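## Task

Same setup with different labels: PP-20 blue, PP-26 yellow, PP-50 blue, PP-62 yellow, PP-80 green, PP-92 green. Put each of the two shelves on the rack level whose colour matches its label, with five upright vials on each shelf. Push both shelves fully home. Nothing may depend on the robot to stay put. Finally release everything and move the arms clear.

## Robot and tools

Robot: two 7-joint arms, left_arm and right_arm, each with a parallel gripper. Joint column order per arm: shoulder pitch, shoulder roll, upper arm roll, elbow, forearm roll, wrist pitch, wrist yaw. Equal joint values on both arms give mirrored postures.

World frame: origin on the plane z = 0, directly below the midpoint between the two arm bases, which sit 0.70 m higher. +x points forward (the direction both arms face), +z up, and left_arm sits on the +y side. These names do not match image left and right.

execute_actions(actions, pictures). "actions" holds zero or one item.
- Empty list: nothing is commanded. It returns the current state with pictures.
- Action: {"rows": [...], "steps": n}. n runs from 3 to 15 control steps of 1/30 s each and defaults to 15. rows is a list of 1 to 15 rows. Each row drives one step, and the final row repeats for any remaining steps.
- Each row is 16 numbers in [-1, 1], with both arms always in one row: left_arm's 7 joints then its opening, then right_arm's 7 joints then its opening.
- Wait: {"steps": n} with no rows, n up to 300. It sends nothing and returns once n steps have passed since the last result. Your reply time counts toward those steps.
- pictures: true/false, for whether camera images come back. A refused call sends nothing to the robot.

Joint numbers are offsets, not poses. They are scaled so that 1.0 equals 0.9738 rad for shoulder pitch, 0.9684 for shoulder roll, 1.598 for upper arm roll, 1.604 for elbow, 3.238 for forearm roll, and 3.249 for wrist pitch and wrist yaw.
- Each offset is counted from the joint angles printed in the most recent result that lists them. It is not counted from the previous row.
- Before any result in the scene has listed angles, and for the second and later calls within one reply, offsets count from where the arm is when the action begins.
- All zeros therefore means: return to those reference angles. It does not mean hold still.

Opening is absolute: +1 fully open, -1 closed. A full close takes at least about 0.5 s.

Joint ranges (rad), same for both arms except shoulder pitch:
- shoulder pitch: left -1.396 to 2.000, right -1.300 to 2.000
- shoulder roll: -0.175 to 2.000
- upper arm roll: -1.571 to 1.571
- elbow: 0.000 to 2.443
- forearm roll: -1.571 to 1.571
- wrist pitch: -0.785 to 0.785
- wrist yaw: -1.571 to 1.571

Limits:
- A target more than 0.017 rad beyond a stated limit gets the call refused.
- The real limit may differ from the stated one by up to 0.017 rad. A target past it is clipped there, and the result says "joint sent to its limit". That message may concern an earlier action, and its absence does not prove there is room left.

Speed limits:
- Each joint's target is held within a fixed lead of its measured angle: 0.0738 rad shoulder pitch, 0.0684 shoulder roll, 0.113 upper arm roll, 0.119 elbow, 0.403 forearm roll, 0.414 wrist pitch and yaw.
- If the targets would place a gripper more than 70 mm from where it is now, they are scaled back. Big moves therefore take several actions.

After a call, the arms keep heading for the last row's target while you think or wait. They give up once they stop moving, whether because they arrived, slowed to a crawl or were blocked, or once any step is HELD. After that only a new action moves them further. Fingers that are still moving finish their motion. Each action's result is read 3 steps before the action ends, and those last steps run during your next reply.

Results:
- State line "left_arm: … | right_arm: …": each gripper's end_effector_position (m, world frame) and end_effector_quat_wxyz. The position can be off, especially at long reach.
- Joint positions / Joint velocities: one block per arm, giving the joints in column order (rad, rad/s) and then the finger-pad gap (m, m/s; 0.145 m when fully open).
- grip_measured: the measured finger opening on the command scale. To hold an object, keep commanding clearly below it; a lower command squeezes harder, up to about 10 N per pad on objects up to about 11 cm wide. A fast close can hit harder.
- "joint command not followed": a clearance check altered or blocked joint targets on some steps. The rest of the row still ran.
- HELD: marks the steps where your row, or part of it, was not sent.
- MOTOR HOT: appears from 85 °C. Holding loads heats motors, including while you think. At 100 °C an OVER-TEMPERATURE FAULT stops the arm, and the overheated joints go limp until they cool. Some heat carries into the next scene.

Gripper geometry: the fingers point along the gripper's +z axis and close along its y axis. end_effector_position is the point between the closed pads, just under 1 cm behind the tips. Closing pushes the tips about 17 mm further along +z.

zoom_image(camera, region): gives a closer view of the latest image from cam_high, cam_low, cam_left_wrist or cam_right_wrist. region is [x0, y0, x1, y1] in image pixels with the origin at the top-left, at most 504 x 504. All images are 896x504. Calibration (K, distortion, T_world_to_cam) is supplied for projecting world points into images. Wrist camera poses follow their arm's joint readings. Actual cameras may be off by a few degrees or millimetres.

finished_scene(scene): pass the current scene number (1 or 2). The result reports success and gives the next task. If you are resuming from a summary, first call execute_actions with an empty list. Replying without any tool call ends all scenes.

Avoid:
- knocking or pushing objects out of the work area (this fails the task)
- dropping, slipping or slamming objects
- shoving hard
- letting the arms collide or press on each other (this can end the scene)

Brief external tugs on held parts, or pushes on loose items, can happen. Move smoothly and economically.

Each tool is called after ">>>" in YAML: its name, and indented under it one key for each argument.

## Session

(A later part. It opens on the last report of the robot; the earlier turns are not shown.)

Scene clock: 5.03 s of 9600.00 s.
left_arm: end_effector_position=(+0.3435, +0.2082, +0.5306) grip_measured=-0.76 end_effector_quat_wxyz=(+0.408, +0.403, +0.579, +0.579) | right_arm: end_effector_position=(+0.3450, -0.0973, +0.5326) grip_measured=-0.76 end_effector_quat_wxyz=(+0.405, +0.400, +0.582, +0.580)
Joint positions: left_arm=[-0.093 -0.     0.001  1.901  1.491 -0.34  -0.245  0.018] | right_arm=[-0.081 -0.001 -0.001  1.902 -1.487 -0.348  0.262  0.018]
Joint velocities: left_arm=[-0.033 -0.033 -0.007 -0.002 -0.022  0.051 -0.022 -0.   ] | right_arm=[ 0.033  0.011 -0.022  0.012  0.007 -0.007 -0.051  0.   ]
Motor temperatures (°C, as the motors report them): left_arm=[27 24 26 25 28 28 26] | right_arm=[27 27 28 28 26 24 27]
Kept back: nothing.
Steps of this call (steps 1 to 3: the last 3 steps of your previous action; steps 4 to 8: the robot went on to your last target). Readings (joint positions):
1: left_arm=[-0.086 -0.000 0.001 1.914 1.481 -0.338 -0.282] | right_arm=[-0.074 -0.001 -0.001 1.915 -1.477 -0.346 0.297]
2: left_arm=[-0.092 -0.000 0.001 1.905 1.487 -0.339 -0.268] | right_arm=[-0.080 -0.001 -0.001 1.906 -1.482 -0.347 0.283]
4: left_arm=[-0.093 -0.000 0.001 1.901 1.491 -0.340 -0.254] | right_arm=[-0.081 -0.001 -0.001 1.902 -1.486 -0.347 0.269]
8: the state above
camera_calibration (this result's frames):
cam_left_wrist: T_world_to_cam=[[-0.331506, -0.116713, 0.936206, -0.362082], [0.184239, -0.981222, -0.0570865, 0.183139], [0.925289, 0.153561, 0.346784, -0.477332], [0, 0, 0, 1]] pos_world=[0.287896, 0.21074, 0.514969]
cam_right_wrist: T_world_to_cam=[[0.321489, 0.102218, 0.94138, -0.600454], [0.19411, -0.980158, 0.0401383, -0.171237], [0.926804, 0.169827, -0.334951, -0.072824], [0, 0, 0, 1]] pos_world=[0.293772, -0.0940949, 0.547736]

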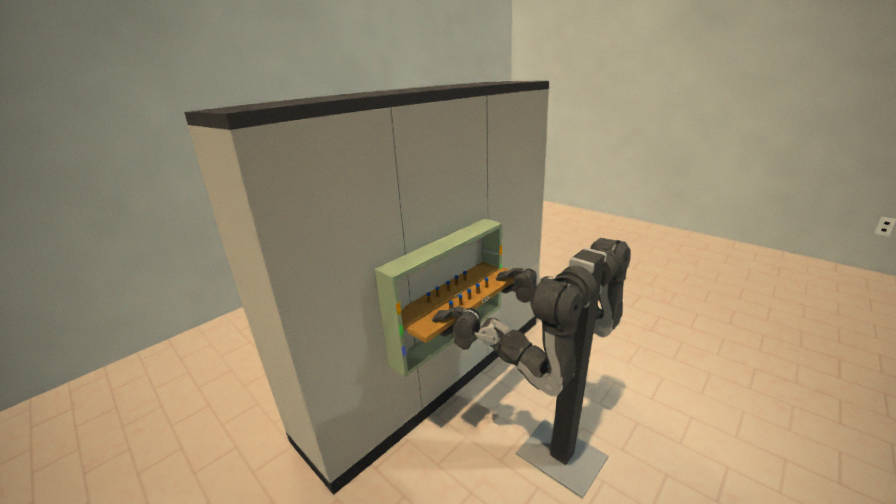

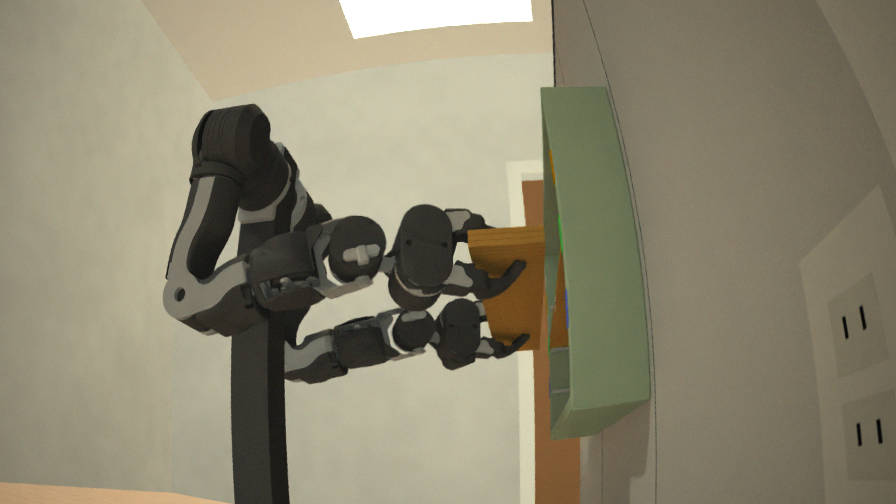

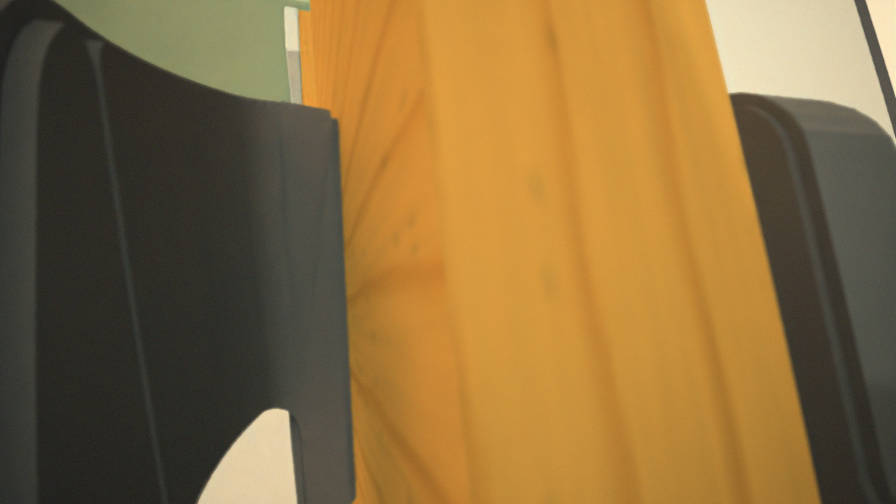

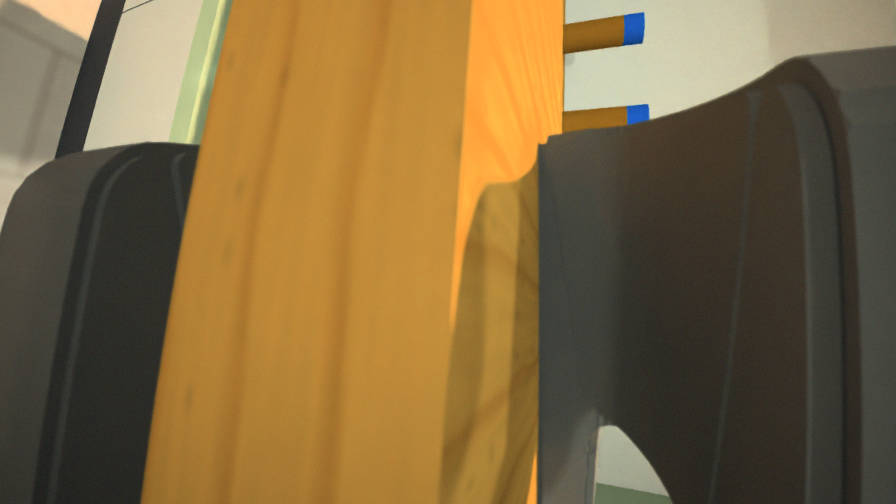

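>>> execute_actions:
  actions:
    - {"rows":[[0.004,0,0,-0.001,0.001,0,0.01,-1,0.004,0,0,-0.001,-0.001,0,-0.01,-1],[0.003,-0.002,0.001,-0.007,0.002,0.001,0.017,-1,0.003,0.002,-0.001,-0.007,-0.002,0.001,-0.017,-1],[0.002,-0.004,0.002,-0.017,0.004,0.001,0.024,-1,0.002,0.004,-0.002,-0.017,-0.004,0.002,-0.024,-1],[0,-0.007,0.004,-0.031,0.005,0.002,0.033,-1,0,0.007,-0.004,-0.031,-0.006,0.003,-0.033,-1],[-0.002,-0.011,0.006,-0.047,0.007,0.003,0.043,-1,-0.002,0.011,-0.006,-0.047,-0.008,0.004,-0.044,-1],[-0.004,-0.015,0.009,-0.066,0.01,0.004,0.054,-1,-0.004,0.016,-0.009,-0.066,-0.01,0.005,-0.055,-1],[-0.006,-0.019,0.011,-0.086,0.012,0.005,0.065,-1,-0.006,0.02,-0.011,-0.086,-0.013,0.006,-0.066,-1],[-0.008,-0.024,0.014,-0.106,0.014,0.006,0.076,-1,-0.009,0.025,-0.014,-0.106,-0.015,0.008,-0.077,-1],[-0.01,-0.028,0.017,-0.126,0.016,0.007,0.086,-1,-0.011,0.029,-0.017,-0.126,-0.017,0.009,-0.088,-1],[-0.011,-0.032,0.019,-0.144,0.018,0.008,0.095,-1,-0.012,0.033,-0.019,-0.144,-0.019,0.01,-0.097,-1],[-0.012,-0.036,0.022,-0.161,0.02,0.009,0.102,-1,-0.014,0.037,-0.022,-0.161,-0.021,0.011,-0.104,-1],[-0.013,-0.039,0.024,-0.174,0.021,0.01,0.107,-1,-0.015,0.04,-0.024,-0.174,-0.022,0.012,-0.11,-1],[-0.014,-0.041,0.025,-0.184,0.022,0.01,0.11,-1,-0.016,0.042,-0.025,-0.184,-0.023,0.013,-0.113,-1],[-0.014,-0.043,0.026,-0.19,0.022,0.01,0.112,-1,-0.016,0.044,-0.026,-0.19,-0.023,0.013,-0.114,-1],[-0.014,-0.043,0.026,-0.192,0.022,0.01,0.112,-1,-0.016,0.044,-0.026,-0.192,-0.023,0.013,-0.114,-1]]}

>>> execute_actions:
  actions:
    - {"steps":8}

>>> execute_actions:
  actions:
    - {"rows":[[0.006,0,0,0,0,0,0.004,-1,0.006,0,0,0,0,0,-0.005,-1],[0.013,0,0,-0.004,0,0,0.004,-1,0.013,0,0,-0.004,0,0,-0.005,-1],[0.024,0,0.001,-0.011,0,0,0.004,-1,0.024,0,-0.001,-0.011,0,0,-0.005,-1],[0.039,0,0.002,-0.02,0,0,0.004,-1,0.039,0,-0.002,-0.02,0,0,-0.005,-1],[0.056,0,0.002,-0.03,0,0,0.004,-1,0.056,0,-0.002,-0.03,0,0,-0.005,-1],[0.076,0,0.003,-0.042,0,0,0.004,-1,0.076,0,-0.003,-0.042,0,0,-0.005,-1],[0.098,0,0.004,-0.055,0,0,0.004,-1,0.098,0,-0.004,-0.055,0,0,-0.005,-1],[0.12,0,0.004,-0.069,0,0,0.004,-1,0.12,0,-0.005,-0.069,0,0,-0.005,-1],[0.141,0,0.005,-0.082,0,0,0.004,-1,0.141,0,-0.006,-0.082,0,0,-0.005,-1],[0.161,0,0.006,-0.094,0,0,0.004,-1,0.161,0,-0.006,-0.094,0,0,-0.005,-1],[0.179,0,0.006,-0.105,0,0,0.004,-1,0.179,0,-0.007,-0.105,0,0,-0.005,-1],[0.194,0,0.007,-0.114,0,0,0.004,-1,0.194,0,-0.008,-0.114,0,0,-0.005,-1],[0.204,0,0.007,-0.121,0,0,0.004,-1,0.204,0,-0.008,-0.121,0,0,-0.005,-1],[0.211,0,0.007,-0.126,0,0,0.004,-1,0.211,0,-0.008,-0.126,0,0,-0.005,-1],[0.213,0,0.007,-0.128,0,0,0.004,-1,0.213,0,-0.008,-0.128,0,0,-0.005,-1]]}

>>> execute_actions:
  actions:
    - {"steps":7}
  pictures: true

Scene clock: 5.97 s of 9600.00 s.
left_arm: end_effector_position=(+0.3456, +0.2087, +0.4660) grip_measured=-0.76 end_effector_quat_wxyz=(+0.404, +0.405, +0.582, +0.578) | right_arm: end_effector_position=(+0.3477, -0.0978, +0.4680) grip_measured=-0.76 end_effector_quat_wxyz=(+0.404, +0.403, +0.584, +0.577)
Joint positions: left_arm=[-0.108 -0.038  0.037  1.622  1.558 -0.314  0.056  0.018] | right_arm=[-0.098  0.038 -0.037  1.623 -1.559 -0.316 -0.045  0.018]
Joint velocities: left_arm=[-0.055 -0.099  0.085 -0.505  0.139 -0.007  0.344 -0.001] | right_arm=[-0.033  0.033 -0.076 -0.496 -0.168  0.081 -0.432  0.001]
Motor temperatures (°C, as the motors report them): left_arm=[27 24 26 25 28 28 26] | right_arm=[27 27 28 28 26 24 27]
Steps of this call (steps 1 to 16: the robot went on to your last target; steps 17 to 28: the first 12 steps of this action). Readings (joint positions):
17: left_arm=[-0.093 -0.000 0.001 1.900 1.494 -0.340 -0.239] | right_arm=[-0.081 -0.001 -0.001 1.901 -1.491 -0.348 0.256]
18: left_arm=[-0.092 -0.001 0.001 1.894 1.497 -0.340 -0.224] | right_arm=[-0.081 -0.000 -0.001 1.896 -1.494 -0.348 0.241]
20: left_arm=[-0.092 -0.007 0.004 1.858 1.505 -0.339 -0.178] | right_arm=[-0.081 0.005 -0.005 1.859 -1.504 -0.345 0.197]
24: left_arm=[-0.101 -0.023 0.021 1.734 1.533 -0.328 -0.056] | right_arm=[-0.090 0.023 -0.021 1.735 -1.533 -0.331 0.072]
28: the state above

Scene clock: 6.23 s of 9600.00 s.
left_arm: end_effector_position=(+0.3445, +0.2084, +0.4601) grip_measured=-0.76 end_effector_quat_wxyz=(+0.406, +0.403, +0.580, +0.580) | right_arm: end_effector_position=(+0.3467, -0.0985, +0.4616) grip_measured=-0.76 end_effector_quat_wxyz=(+0.406, +0.402, +0.582, +0.579)
Joint positions: left_arm=[-0.11  -0.042  0.041  1.59   1.566 -0.31   0.101  0.018] | right_arm=[-0.101  0.042 -0.04   1.592 -1.566 -0.311 -0.087  0.018]
Joint velocities: left_arm=[ 0.055 -0.077  0.012 -0.012  0.007  0.022 -0.037  0.   ] | right_arm=[-0.099  0.033  0.027 -0.002 -0.037  0.007  0.022 -0.   ]
Motor temperatures (°C, as the motors report them): left_arm=[27 24 26 25 28 28 26] | right_arm=[27 27 28 28 26 24 27]
Kept back: nothing.
Steps of this call (steps 1 to 3: the last 3 steps of your previous action; steps 4 to 8: the robot went on to your last target). Readings (joint positions):
1: left_arm=[-0.109 -0.040 0.039 1.605 1.562 -0.312 0.072] | right_arm=[-0.099 0.040 -0.039 1.607 -1.563 -0.314 -0.062]
2: left_arm=[-0.110 -0.041 0.040 1.594 1.565 -0.311 0.083] | right_arm=[-0.100 0.041 -0.040 1.596 -1.565 -0.312 -0.072]
4: left_arm=[-0.110 -0.042 0.041 1.590 1.566 -0.310 0.094] | right_arm=[-0.101 0.042 -0.040 1.592 -1.566 -0.311 -0.082]
8: the state above

Scene clock: 6.63 s of 9600.00 s.
left_arm: end_effector_position=(+0.3848, +0.2091, +0.4596) grip_measured=-0.76 end_effector_quat_wxyz=(+0.408, +0.399, +0.583, +0.579) | right_arm: end_effector_position=(+0.3873, -0.0983, +0.4629) grip_measured=-0.76 end_effector_quat_wxyz=(+0.409, +0.398, +0.583, +0.578)
Joint positions: left_arm=[ 0.074 -0.042  0.05   1.408  1.568 -0.31   0.103  0.018] | right_arm=[ 0.084  0.043 -0.05   1.411 -1.566 -0.31  -0.091  0.018]
Joint velocities: left_arm=[ 0.341  0.055  0.032 -0.374  0.051  0.022 -0.037  0.   ] | right_arm=[ 0.319 -0.033 -0.017 -0.369  0.037 -0.051  0.022 -0.   ]
Motor temperatures (°C, as the motors report them): left_arm=[27 24 26 25 28 28 26] | right_arm=[27 27 28 28 26 24 27]
Steps of this call (steps 1 to 12: the first 12 steps of this action). Readings (joint positions):
1: left_arm=[-0.110 -0.042 0.041 1.590 1.567 -0.310 0.101] | right_arm=[-0.101 0.042 -0.040 1.592 -1.566 -0.311 -0.087]
2: left_arm=[-0.106 -0.042 0.041 1.586 1.568 -0.310 0.102] | right_arm=[-0.097 0.042 -0.040 1.588 -1.566 -0.311 -0.087]
4: left_arm=[-0.081 -0.042 0.042 1.559 1.568 -0.310 0.102] | right_arm=[-0.072 0.042 -0.041 1.561 -1.566 -0.311 -0.088]
8: left_arm=[0.002 -0.042 0.046 1.482 1.568 -0.310 0.103] | right_arm=[0.012 0.042 -0.046 1.484 -1.566 -0.311 -0.090]
12: the state above

Scene clock: 6.87 s of 9600.00 s.
left_arm: end_effector_position=(+0.3891, +0.2089, +0.4585) grip_measured=-0.76 end_effector_quat_wxyz=(+0.407, +0.400, +0.584, +0.578) | right_arm: end_effector_position=(+0.3919, -0.0985, +0.4623) grip_measured=-0.76 end_effector_quat_wxyz=(+0.409, +0.399, +0.583, +0.577)
Joint positions: left_arm=[ 0.094 -0.042  0.051  1.384  1.568 -0.31   0.103  0.018] | right_arm=[ 0.105  0.043 -0.051  1.387 -1.566 -0.31  -0.092  0.018]
Joint velocities: left_arm=[-0.099 -0.033 -0.007 -0.017 -0.037  0.037  0.007 -0.   ] | right_arm=[-0.055 -0.011 -0.017  0.002  0.022  0.007  0.051  0.   ]
Motor temperatures (°C, as the motors report them): left_arm=[27 24 26 25 28 28 26] | right_arm=[27 27 28 28 26 24 27]
Kept back: nothing.
Steps of this call (steps 1 to 3: the last 3 steps of your previous action; steps 4 to 7: the robot went on to your last target). Readings (joint positions):
1: left_arm=[0.085 -0.042 0.051 1.397 1.568 -0.310 0.103] | right_arm=[0.095 0.043 -0.051 1.400 -1.566 -0.310 -0.092]
2: left_arm=[0.092 -0.042 0.051 1.389 1.568 -0.310 0.103] | right_arm=[0.103 0.043 -0.051 1.392 -1.566 -0.310 -0.092]
4: left_arm=[0.094 -0.042 0.051 1.384 1.568 -0.310 0.103] | right_arm=[0.105 0.043 -0.051 1.387 -1.566 -0.310 -0.092]
7: the state above
camera_calibration (this result's frames):
cam_left_wrist: T_world_to_cam=[[-0.327786, -0.110554, 0.938261, -0.283101], [0.189939, -0.980563, -0.0491828, 0.165363], [0.925462, 0.162091, 0.342413, -0.494513], [0, 0, 0, 1]] pos_world=[0.333448, 0.211006, 0.443083]
cam_right_wrist: T_world_to_cam=[[0.319056, 0.109349, 0.941406, -0.547652], [0.19046, -0.980454, 0.049335, -0.18155], [0.928401, 0.16356, -0.333647, -0.141468], [0, 0, 0, 1]] pos_world=[0.340649, -0.0949781, 0.477319]

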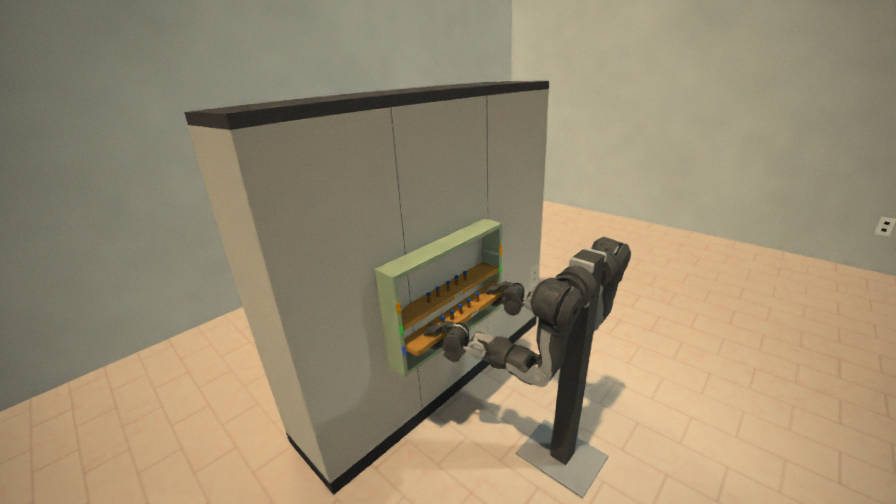

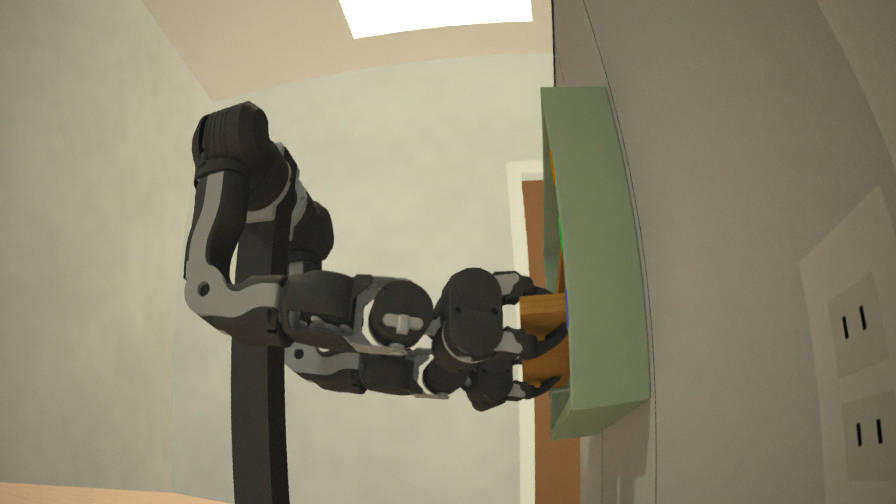

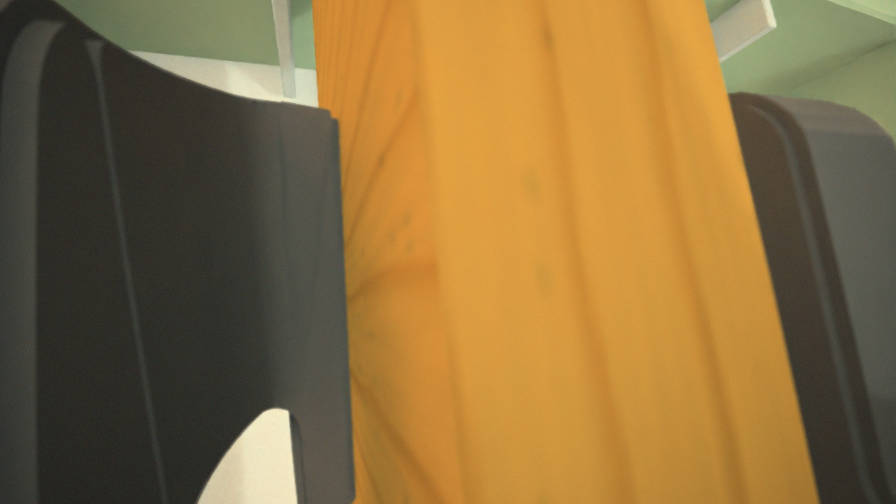

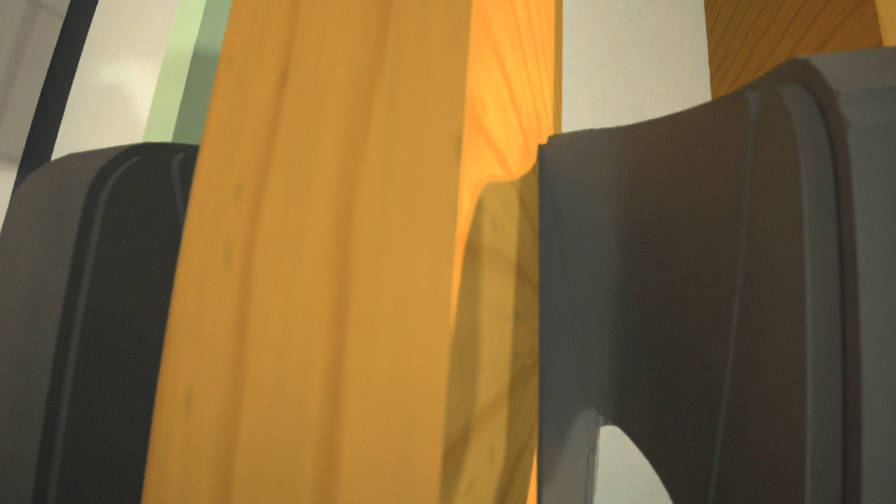

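>>> execute_actions:
  actions:
    - {"rows":[[0.006,0,0.001,-0.002,0,0,0.004,-1,0.006,0,-0.001,-0.002,0,0,-0.005,-1],[0.014,0,0.001,-0.009,0,0,0.006,-1,0.014,0,-0.002,-0.009,0,0,-0.006,-1],[0.027,0,0.002,-0.019,0,0,0.007,-1,0.027,0,-0.002,-0.019,0,0,-0.007,-1],[0.044,0,0.003,-0.034,0,0,0.009,-1,0.044,0,-0.003,-0.034,0,0,-0.009,-1],[0.065,0,0.004,-0.051,0,0,0.012,-1,0.064,0,-0.004,-0.051,0,0,-0.011,-1],[0.088,0,0.005,-0.07,0,0.001,0.015,-1,0.087,0,-0.006,-0.07,0,0,-0.014,-1],[0.114,0,0.006,-0.091,0,0.001,0.017,-1,0.112,0,-0.007,-0.091,0,0,-0.016,-1],[0.14,0,0.007,-0.112,0,0.001,0.02,-1,0.138,0,-0.008,-0.112,0,0,-0.019,-1],[0.165,0,0.009,-0.133,0,0.001,0.023,-1,0.163,0,-0.01,-0.134,0,0.001,-0.022,-1],[0.189,0,0.01,-0.153,0,0.002,0.025,-1,0.186,0,-0.011,-0.154,0,0.001,-0.024,-1],[0.21,0,0.011,-0.17,0,0.002,0.027,-1,0.207,0,-0.012,-0.171,0,0.001,-0.026,-1],[0.227,0,0.012,-0.184,0,0.002,0.029,-1,0.224,0,-0.013,-0.186,0,0.001,-0.028,-1],[0.24,0,0.013,-0.195,0,0.002,0.03,-1,0.236,0,-0.014,-0.197,0,0.001,-0.029,-1],[0.248,0,0.014,-0.202,0,0.002,0.031,-1,0.244,0,-0.014,-0.204,0,0.001,-0.031,-1],[0.252,0,0.014,-0.204,0,0.002,0.031,-1,0.247,0,-0.014,-0.206,0,0.001,-0.031,-1]]}

>>> execute_actions:
  actions:
    - {"steps":7}

>>> execute_actions:
  actions:
    - {"rows":[[0,0,0,0,0,0,0,-0.8,0,0,0,0,0,0,0,-0.8],[0,0,0,0,0,0,0,-0.74,0,0,0,0,0,0,0,-0.74],[0,0,0,0,0,0,0,-0.7,0,0,0,0,0,0,0,-0.7],[0,0,0,0,0,0,0,-0.6,0,0,0,0,0,0,0,-0.6],[0,0,0,0,0,0,0,-0.45,0,0,0,0,0,0,0,-0.45],[-0.015,0,0,0.012,0,0,-0.001,-0.45,-0.015,0,0,0.012,0,0,0.001,-0.45],[-0.045,0,0,0.035,0,0,-0.003,-0.45,-0.045,0,0,0.035,0,0,0.003,-0.45],[-0.085,0,0,0.066,0,0,-0.005,-0.45,-0.085,0,0,0.066,0,0,0.005,-0.45],[-0.13,0,0,0.1,0,0,-0.008,-0.45,-0.13,0,0,0.1,0,0,0.008,-0.45],[-0.175,0,0,0.132,0,0,-0.01,-0.45,-0.175,0,0,0.132,0,0,0.01,-0.45],[-0.22,0,0,0.164,0,0,-0.012,-0.45,-0.22,0,0,0.164,0,0,0.012,-0.45],[-0.265,0,0,0.195,0,0,-0.014,-0.45,-0.265,0,0,0.195,0,0,0.014,-0.45],[-0.31,0,0,0.225,0,0,-0.015,-0.45,-0.31,0,0,0.225,0,0,0.015,-0.45],[-0.36,0,0,0.257,0,0,-0.016,-0.45,-0.36,0,0,0.257,0,0,0.016,-0.45],[-0.42,0,0,0.29,0,0,-0.016,-0.45,-0.75,0,0,0.48,0,0,0.016,-0.45]]}

>>> execute_actions:
  actions:
    - {"steps":16}
  pictures: true

Scene clock: 7.83 s of 9600.00 s.
left_arm: end_effector_position=(+0.4338, +0.2091, +0.4521) grip_measured=-0.76 end_effector_quat_wxyz=(+0.404, +0.403, +0.582, +0.579) | right_arm: end_effector_position=(+0.4362, -0.0995, +0.4537) grip_measured=-0.76 end_effector_quat_wxyz=(+0.406, +0.404, +0.584, +0.576)
Joint positions: left_arm=[ 0.312 -0.042  0.069  1.092  1.568 -0.308  0.177  0.018] | right_arm=[ 0.32   0.044 -0.068  1.093 -1.566 -0.304 -0.162  0.018]
Joint velocities: left_arm=[ 0.407 -0.033  0.027 -0.486  0.037  0.022  0.139 -0.002] | right_arm=[ 0.429  0.011 -0.042 -0.569 -0.022 -0.022 -0.051 -0.003]
Motor temperatures (°C, as the motors report them): left_arm=[27 24 26 25 28 28 26] | right_arm=[27 27 28 28 26 24 27]
Steps of this call (steps 1 to 17: the robot went on to your last target; steps 18 to 29: the first 12 steps of this action). Readings (joint positions):
18: left_arm=[0.095 -0.042 0.051 1.382 1.569 -0.310 0.103] | right_arm=[0.106 0.043 -0.051 1.386 -1.566 -0.310 -0.092]
19: left_arm=[0.099 -0.042 0.052 1.373 1.569 -0.311 0.105] | right_arm=[0.110 0.043 -0.052 1.377 -1.566 -0.310 -0.094]
21: left_arm=[0.127 -0.042 0.054 1.331 1.570 -0.311 0.113] | right_arm=[0.138 0.043 -0.053 1.335 -1.566 -0.310 -0.099]
25: left_arm=[0.226 -0.042 0.061 1.208 1.569 -0.310 0.144] | right_arm=[0.236 0.043 -0.061 1.212 -1.566 -0.308 -0.128]
29: the state above

Scene clock: 8.07 s of 9600.00 s.
left_arm: end_effector_position=(+0.4385, +0.2091, +0.4521) grip_measured=-0.76 end_effector_quat_wxyz=(+0.405, +0.402, +0.581, +0.580) | right_arm: end_effector_position=(+0.4406, -0.0997, +0.4535) grip_measured=-0.76 end_effector_quat_wxyz=(+0.406, +0.404, +0.582, +0.577)
Joint positions: left_arm=[ 0.336 -0.042  0.072  1.058  1.569 -0.307  0.19   0.018] | right_arm=[ 0.344  0.044 -0.071  1.059 -1.566 -0.304 -0.177  0.018]
Joint velocities: left_arm=[-0.099 -0.033  0.017 -0.002  0.051 -0.007  0.022  0.   ] | right_arm=[-0.055 -0.077  0.022 -0.007 -0.051 -0.007 -0.022  0.   ]
Motor temperatures (°C, as the motors report them): left_arm=[27 24 26 25 28 28 26] | right_arm=[27 27 28 28 26 24 27]
Kept back: nothing.
Steps of this call (steps 1 to 3: the last 3 steps of your previous action; steps 4 to 7: the robot went on to your last target). Readings (joint positions):
1: left_arm=[0.325 -0.042 0.070 1.074 1.569 -0.308 0.182] | right_arm=[0.334 0.044 -0.070 1.074 -1.566 -0.304 -0.167]
2: left_arm=[0.333 -0.042 0.072 1.063 1.569 -0.308 0.187] | right_arm=[0.342 0.044 -0.071 1.063 -1.566 -0.304 -0.172]
4: left_arm=[0.336 -0.042 0.072 1.058 1.569 -0.307 0.190] | right_arm=[0.344 0.044 -0.071 1.059 -1.566 -0.304 -0.177]
7: the state above

Scene clock: 8.47 s of 9600.00 s.
left_arm: end_effector_position=(+0.3823, +0.2158, +0.4493) grip_measured=-0.45 end_effector_quat_wxyz=(+0.400, +0.397, +0.582, +0.586) | right_arm: end_effector_position=(+0.3846, -0.0929, +0.4511) grip_measured=-0.45 end_effector_quat_wxyz=(+0.402, +0.399, +0.582, +0.583)
Joint positions: left_arm=[ 0.074 -0.041  0.072  1.358  1.57  -0.307  0.156  0.042] | right_arm=[ 0.082  0.044 -0.071  1.36  -1.566 -0.303 -0.144  0.042]
Joint velocities: left_arm=[-1.066 -0.055  0.002  1.243 -0.007 -0.051  0.051  0.   ] | right_arm=[-1.11  -0.011  0.012  1.214 -0.037 -0.051  0.051  0.   ]
Motor temperatures (°C, as the motors report them): left_arm=[27 24 26 25 28 28 26] | right_arm=[27 27 28 28 26 24 27]
Steps of this call (steps 1 to 12: the first 12 steps of this action). Readings (joint positions):
1: left_arm=[0.336 -0.042 0.072 1.058 1.569 -0.307 0.190] | right_arm=[0.344 0.044 -0.071 1.059 -1.566 -0.304 -0.177]
2: left_arm=[0.336 -0.042 0.072 1.058 1.569 -0.307 0.190] | right_arm=[0.344 0.044 -0.071 1.059 -1.566 -0.304 -0.177]
4: left_arm=[0.336 -0.042 0.072 1.058 1.569 -0.307 0.190] | right_arm=[0.344 0.044 -0.071 1.059 -1.566 -0.304 -0.177]
8: left_arm=[0.264 -0.042 0.072 1.160 1.568 -0.306 0.182] | right_arm=[0.274 0.044 -0.071 1.162 -1.565 -0.303 -0.171]
12: the state above

Scene clock: 9.00 s of 9600.00 s.
left_arm: end_effector_position=(+0.3500, +0.2193, +0.4540) grip_measured=-0.45 end_effector_quat_wxyz=(+0.397, +0.395, +0.582, +0.590) | right_arm: end_effector_position=(+0.2816, -0.0862, +0.4653) grip_measured=-0.45 end_effector_quat_wxyz=(+0.385, +0.406, +0.581, +0.591)
Joint positions: left_arm=[-0.072 -0.042  0.073  1.523  1.569 -0.309  0.138  0.042] | right_arm=[-0.391  0.044 -0.071  1.83  -1.565 -0.305 -0.126  0.042]
Joint velocities: left_arm=[-0.033  0.055 -0.002 -0.017  0.081  0.007  0.022 -0.   ] | right_arm=[-0.055 -0.011 -0.007 -0.061  0.007 -0.007 -0.051  0.   ]
Motor temperatures (°C, as the motors report them): left_arm=[27 24 26 26 28 28 26] | right_arm=[27 27 28 28 26 24 27]
Kept back: nothing.
Steps of this call (steps 1 to 3: the last 3 steps of your previous action; steps 4 to 16: the robot went on to your last target). Readings (joint positions):
1: left_arm=[0.032 -0.041 0.072 1.408 1.570 -0.307 0.150] | right_arm=[0.039 0.044 -0.071 1.408 -1.566 -0.304 -0.139]
2: left_arm=[-0.012 -0.041 0.072 1.461 1.570 -0.307 0.146] | right_arm=[-0.004 0.044 -0.071 1.462 -1.566 -0.303 -0.134]
4: left_arm=[-0.092 -0.041 0.073 1.534 1.568 -0.309 0.145] | right_arm=[-0.141 0.044 -0.071 1.660 -1.565 -0.302 -0.126]
8: left_arm=[-0.068 -0.042 0.073 1.522 1.570 -0.309 0.138] | right_arm=[-0.375 0.042 -0.071 1.840 -1.562 -0.304 -0.138]
16: the state above
camera_calibration (this result's frames):
cam_left_wrist: T_world_to_cam=[[-0.328573, -0.138632, 0.934249, -0.282263], [0.216655, -0.973855, -0.0683125, 0.180629], [0.919294, 0.179964, 0.350018, -0.463692], [0, 0, 0, 1]] pos_world=[0.294391, 0.220223, 0.438344]
cam_right_wrist: T_world_to_cam=[[0.337855, 0.0779929, 0.937961, -0.522962], [0.219441, -0.975624, 0.00208154, -0.134434], [0.915259, 0.205124, -0.346735, -0.0267457], [0, 0, 0, 1]] pos_world=[0.230665, -0.0848833, 0.481524]

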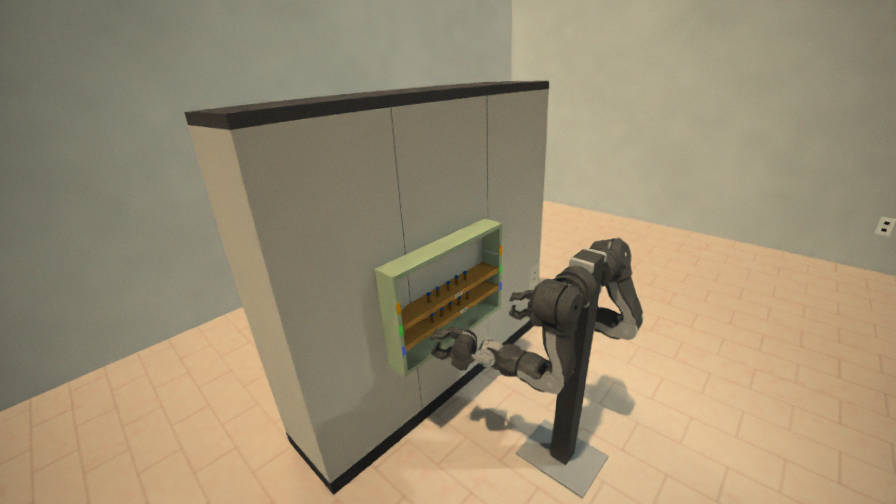

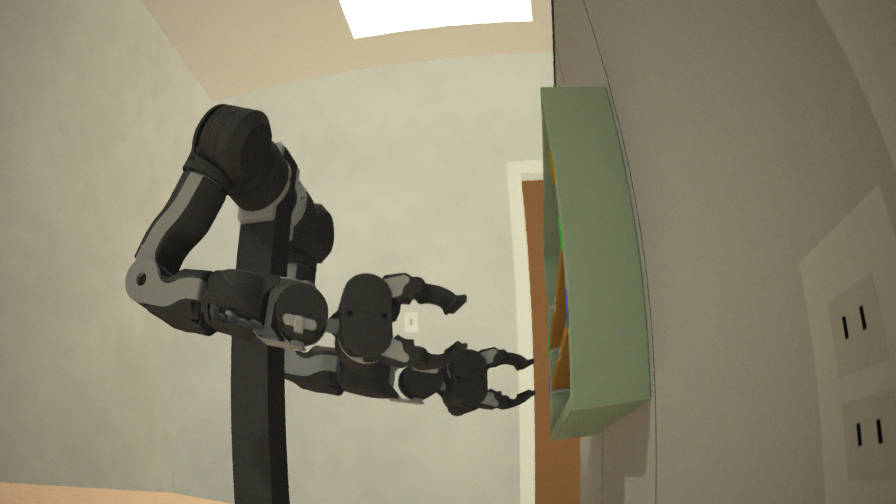

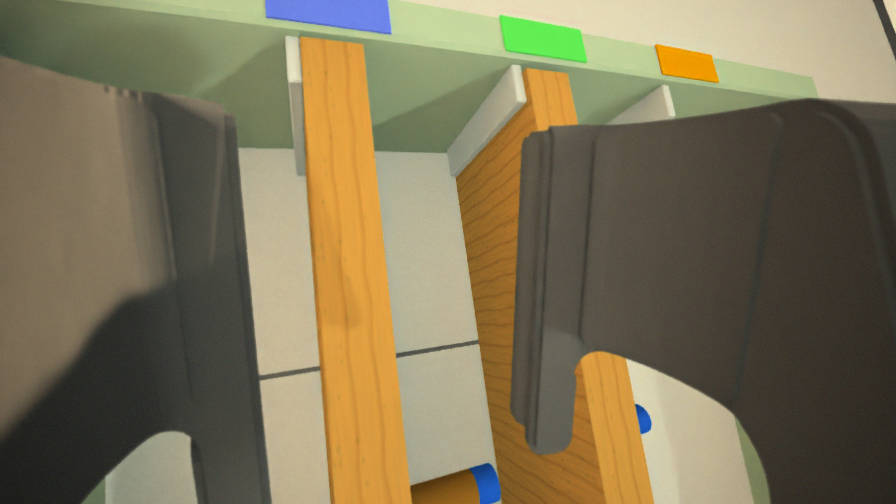

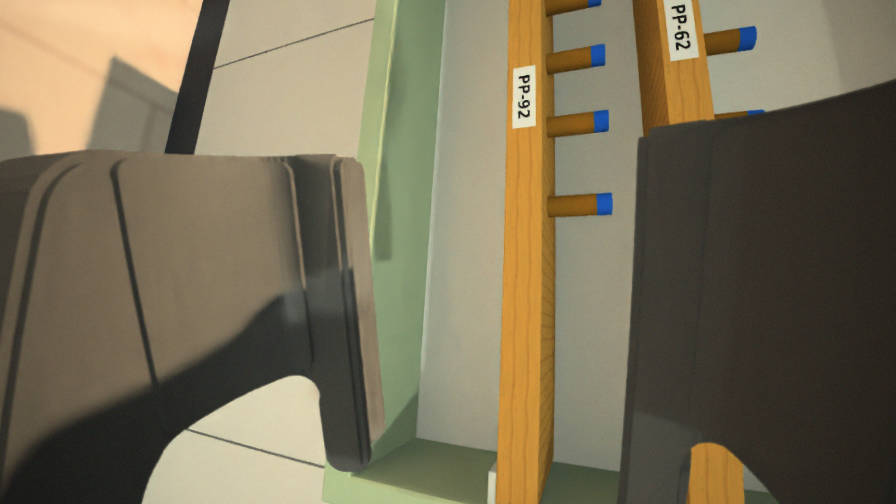

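>>> execute_actions:
  actions: []

Scene clock: 9.53 s of 9600.00 s.
left_arm: end_effector_position=(+0.3500, +0.2193, +0.4540) grip_measured=-0.45 end_effector_quat_wxyz=(+0.397, +0.395, +0.582, +0.590) | right_arm: end_effector_position=(+0.2827, -0.0862, +0.4664) grip_measured=-0.45 end_effector_quat_wxyz=(+0.386, +0.405, +0.580, +0.592)
Joint positions: left_arm=[-0.072 -0.042  0.073  1.523  1.569 -0.309  0.138  0.042] | right_arm=[-0.386  0.044 -0.071  1.829 -1.565 -0.305 -0.126  0.042]
Joint velocities: left_arm=[-0.055 -0.033 -0.012 -0.017 -0.007  0.007  0.051  0.   ] | right_arm=[ 0.033  0.033  0.002 -0.007 -0.051 -0.022  0.051  0.   ]
Motor temperatures (°C, as the motors report them): left_arm=[27 24 26 26 28 28 26] | right_arm=[27 27 28 28 26 24 27]
Kept back: nothing.
Steps of this call (steps 1 to 15: the robot went on to your last target; step 16: nothing new was sent). Readings (joint positions):
1: left_arm=[-0.072 -0.042 0.073 1.523 1.569 -0.309 0.138] | right_arm=[-0.390 0.044 -0.071 1.829 -1.565 -0.305 -0.126]
2: left_arm=[-0.072 -0.042 0.073 1.523 1.569 -0.309 0.138] | right_arm=[-0.388 0.044 -0.071 1.829 -1.565 -0.305 -0.126]
4: left_arm=[-0.072 -0.042 0.073 1.523 1.569 -0.309 0.138] | right_arm=[-0.386 0.044 -0.071 1.829 -1.565 -0.305 -0.126]
8: left_arm=[-0.072 -0.042 0.073 1.523 1.569 -0.309 0.138] | right_arm=[-0.386 0.044 -0.071 1.829 -1.565 -0.305 -0.126]
16: the state above
All arms were judged still, so your last target was given up. Only a new action makes them travel on or press farther. Fingers that are still opening or closing keep moving.
camera_calibration (this result's frames):
cam_left_wrist: T_world_to_cam=[[-0.328573, -0.138632, 0.934249, -0.282263], [0.216655, -0.973855, -0.0683125, 0.180629], [0.919294, 0.179964, 0.350018, -0.463692], [0, 0, 0, 1]] pos_world=[0.294391, 0.220223, 0.438344]
cam_right_wrist: T_world_to_cam=[[0.333915, 0.0780481, 0.939366, -0.523928], [0.21942, -0.975626, 0.00306386, -0.135142], [0.916709, 0.205093, -0.342901, -0.0295924], [0, 0, 0, 1]] pos_world=[0.231728, -0.0848874, 0.482427]

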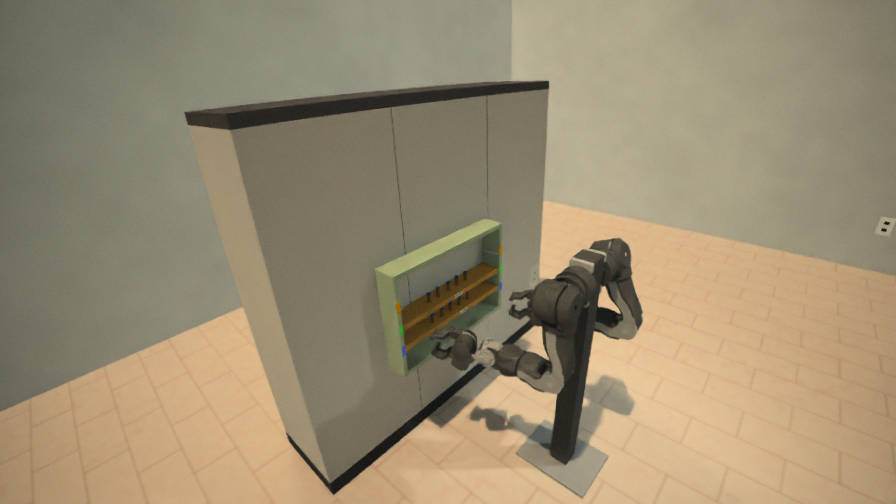

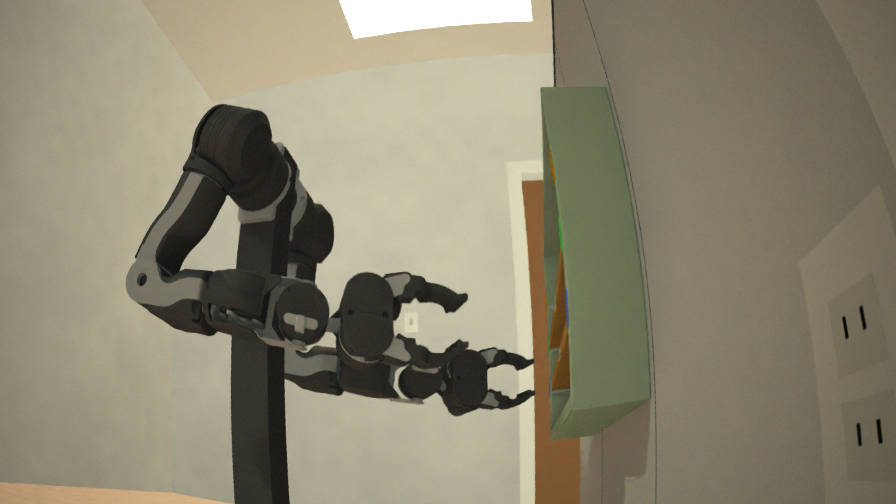

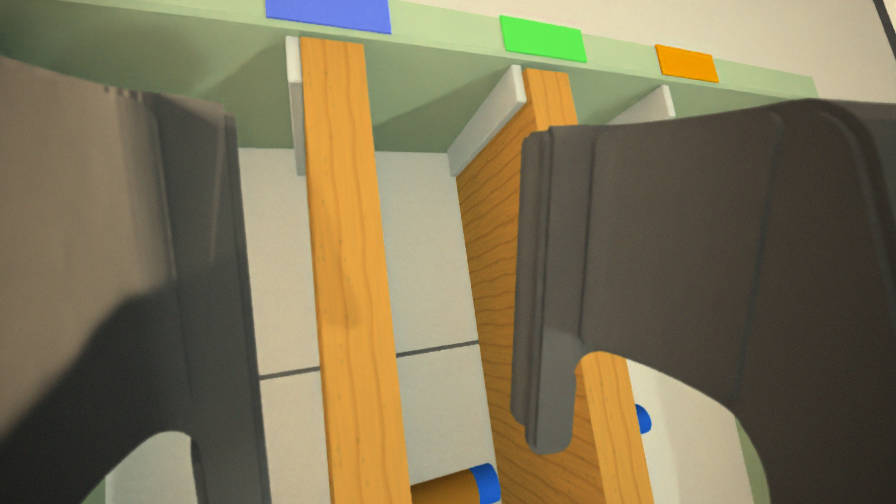

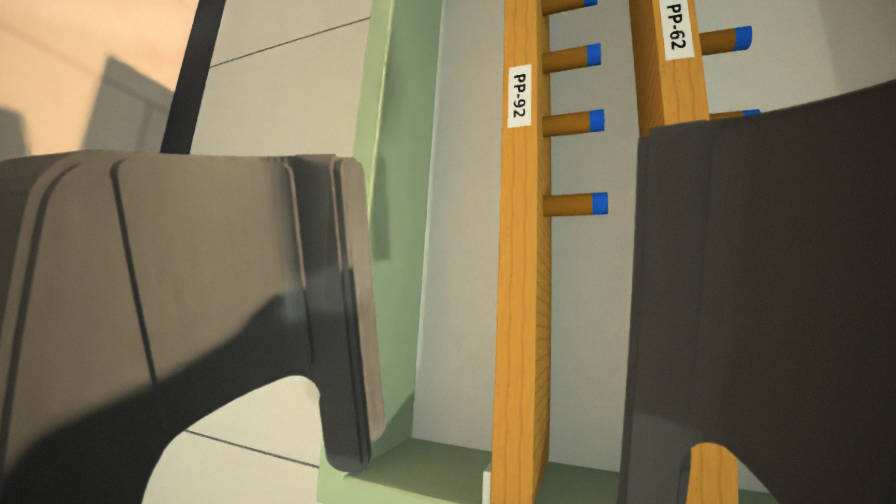

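>>> execute_actions:
  actions:
    - {"rows":[[0.01,0.01,-0.01,0.05,-0.005,-0.003,-0.03,-0.45,0.1,-0.01,0.01,0,0.005,-0.003,0.03,-0.45],[0.02,0.02,-0.02,0.09,-0.01,-0.005,-0.05,-0.45,0.15,-0.02,0.02,0,0.01,-0.006,0.04,-0.45],[0.03,0.03,-0.03,0.13,-0.015,-0.008,-0.07,-0.45,0.2,-0.03,0.03,0,0.015,-0.009,0.055,-0.45],[0.03,0.03,-0.03,0.13,-0.015,-0.008,-0.08,-0.45,0.25,-0.03,0.03,0,0.015,-0.009,0.07,-0.45],[0.04,0.04,-0.04,0.16,-0.018,-0.009,-0.1,-0.45,0.3,-0.04,0.04,0,0.018,-0.01,0.09,-0.45],[0.049,0.043,-0.046,0.187,-0.021,-0.0105,-0.1155,-0.45,0.381,-0.045,0.044,-0.005,0.02,-0.012,0.115,-0.45]]}

>>> execute_actions:
  actions:
    - {"steps":15}
  pictures: true

Scene clock: 10.10 s of 9600.00 s.
left_arm: end_effector_position=(+0.3589, +0.2072, +0.5283) grip_measured=-0.45 end_effector_quat_wxyz=(+0.412, +0.401, +0.579, +0.578) | right_arm: end_effector_position=(+0.3597, -0.0989, +0.5247) grip_measured=-0.45 end_effector_quat_wxyz=(+0.407, +0.405, +0.584, +0.574)
Joint positions: left_arm=[-0.026 -0.    -0.001  1.825  1.503 -0.34  -0.231  0.042] | right_arm=[-0.022 -0.001 -0.     1.817 -1.502 -0.341  0.244  0.042]
Joint velocities: left_arm=[-0.077 -0.011  0.007 -0.007  0.007 -0.007 -0.139  0.   ] | right_arm=[ 0.187 -0.055  0.002 -0.017  0.037 -0.051  0.007  0.   ]
Motor temperatures (°C, as the motors report them): left_arm=[27 24 26 26 28 28 26] | right_arm=[27 27 28 28 26 24 27]
Steps of this call (steps 1 to 5: nothing new was sent; steps 6 to 17: the first 12 steps of this action). Readings (joint positions):
6: left_arm=[-0.078 -0.035 0.063 1.562 1.567 -0.313 0.088] | right_arm=[-0.360 0.038 -0.063 1.825 -1.561 -0.312 -0.083]
7: left_arm=[-0.076 -0.024 0.046 1.636 1.557 -0.318 0.032] | right_arm=[-0.303 0.025 -0.045 1.821 -1.552 -0.318 -0.039]
9: left_arm=[-0.022 -0.011 0.024 1.758 1.528 -0.326 -0.054] | right_arm=[-0.160 0.015 -0.020 1.824 -1.528 -0.325 0.044]
13: left_arm=[-0.026 -0.000 -0.001 1.827 1.505 -0.338 -0.211] | right_arm=[0.015 -0.001 -0.000 1.834 -1.501 -0.335 0.207]
17: the state above

Scene clock: 10.60 s of 9600.00 s.
left_arm: end_effector_position=(+0.3589, +0.2072, +0.5281) grip_measured=-0.45 end_effector_quat_wxyz=(+0.412, +0.401, +0.580, +0.577) | right_arm: end_effector_position=(+0.3612, -0.0989, +0.5294) grip_measured=-0.45 end_effector_quat_wxyz=(+0.411, +0.401, +0.581, +0.577)
Joint positions: left_arm=[-0.026 -0.    -0.001  1.825  1.503 -0.34  -0.232  0.042] | right_arm=[-0.013 -0.001 -0.     1.821 -1.501 -0.341  0.244  0.042]
Joint velocities: left_arm=[-0.033 -0.011  0.002 -0.007 -0.007 -0.037 -0.081 -0.   ] | right_arm=[-0.077 -0.011 -0.012  0.022  0.037 -0.022  0.007 -0.   ]
Motor temperatures (°C, as the motors report them): left_arm=[27 24 26 26 28 28 26] | right_arm=[27 27 28 28 26 24 27]
Kept back: nothing.
Steps of this call (steps 1 to 3: the last 3 steps of your previous action; steps 4 to 15: the robot went on to your last target). Readings (joint positions):
1: left_arm=[-0.026 -0.000 -0.001 1.825 1.503 -0.340 -0.231] | right_arm=[-0.015 -0.001 -0.000 1.818 -1.502 -0.341 0.244]
2: left_arm=[-0.026 -0.000 -0.001 1.825 1.503 -0.340 -0.231] | right_arm=[-0.012 -0.001 -0.000 1.820 -1.502 -0.341 0.244]
4: left_arm=[-0.026 -0.000 -0.001 1.825 1.503 -0.340 -0.232] | right_arm=[-0.012 -0.001 -0.000 1.821 -1.501 -0.341 0.244]
8: left_arm=[-0.026 -0.000 -0.001 1.825 1.503 -0.340 -0.232] | right_arm=[-0.013 -0.001 -0.000 1.821 -1.501 -0.341 0.244]
15: the state above
All arms were judged still, so your last target was given up. Only a new action makes them travel on or press farther. Fingers that are still opening or closing keep moving.
camera_calibration (this result's frames):
cam_left_wrist: T_world_to_cam=[[-0.335513, -0.10873, 0.93574, -0.3547], [0.18036, -0.982355, -0.0494779, 0.176828], [0.924609, 0.15217, 0.349204, -0.491308], [0, 0, 0, 1]] pos_world=[0.303369, 0.209903, 0.512223]
cam_right_wrist: T_world_to_cam=[[0.319006, 0.104975, 0.941921, -0.60161], [0.184365, -0.981735, 0.0469723, -0.176098], [0.929648, 0.158673, -0.332533, -0.0920594], [0, 0, 0, 1]] pos_world=[0.309966, -0.0951203, 0.544328]

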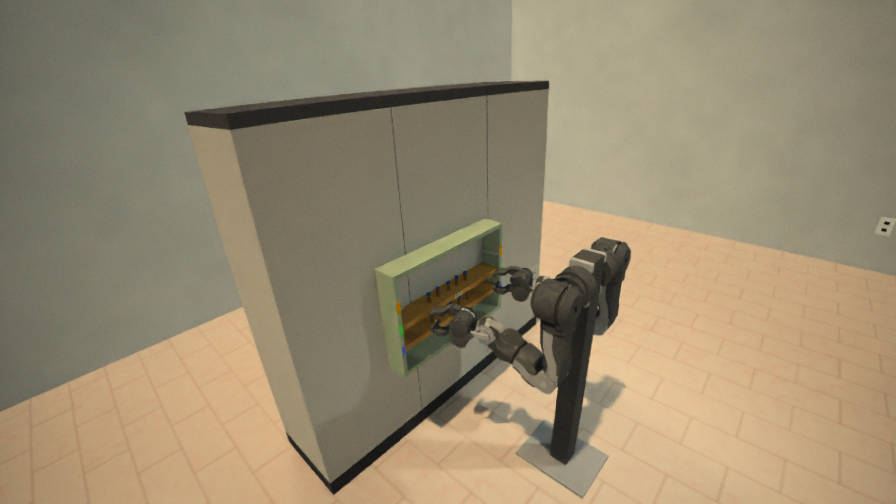

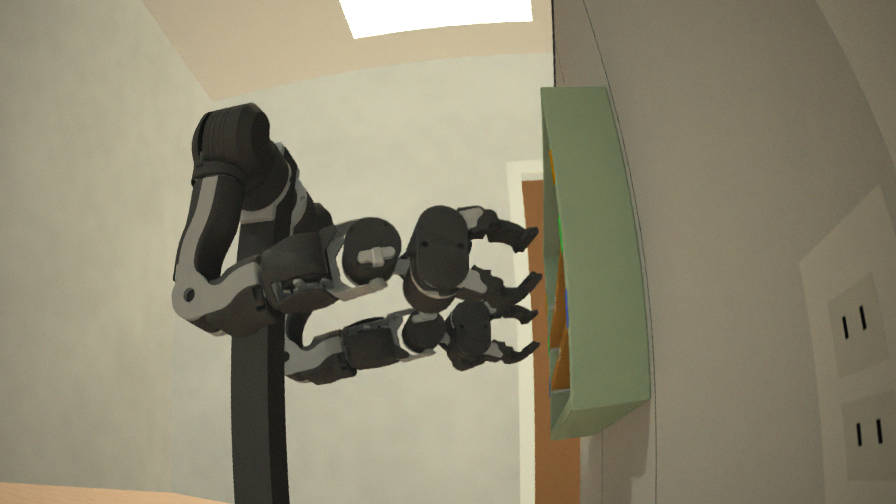

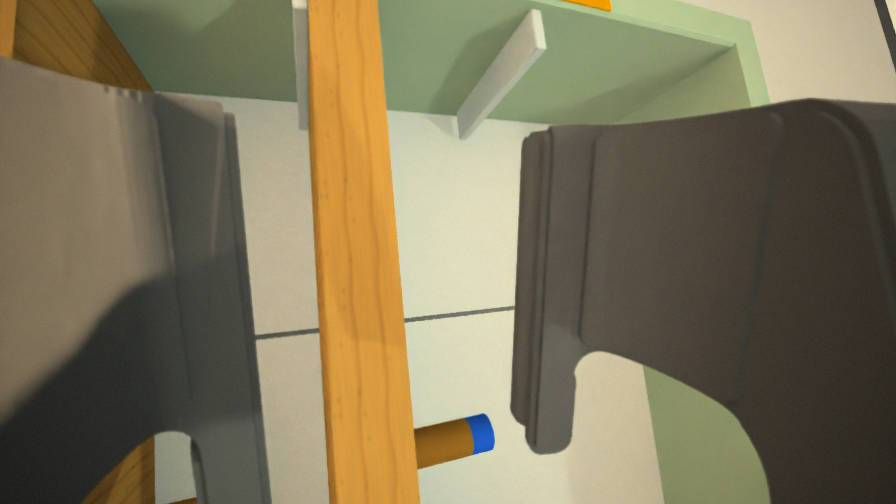

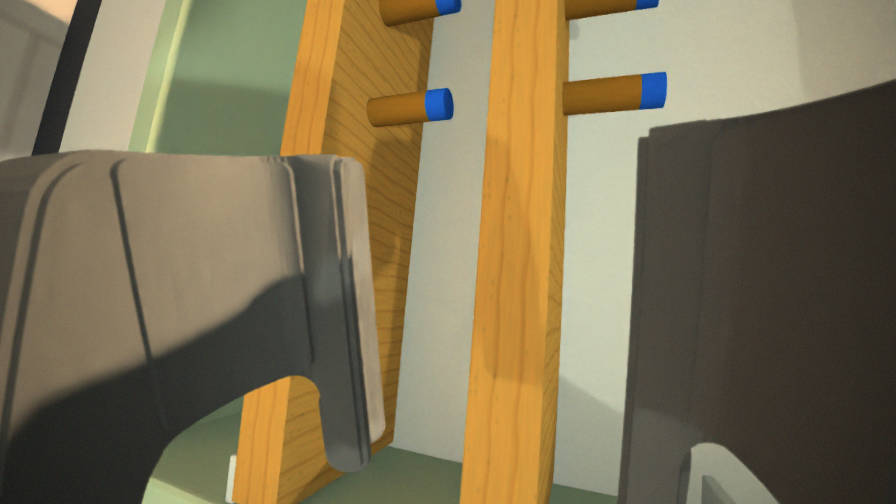

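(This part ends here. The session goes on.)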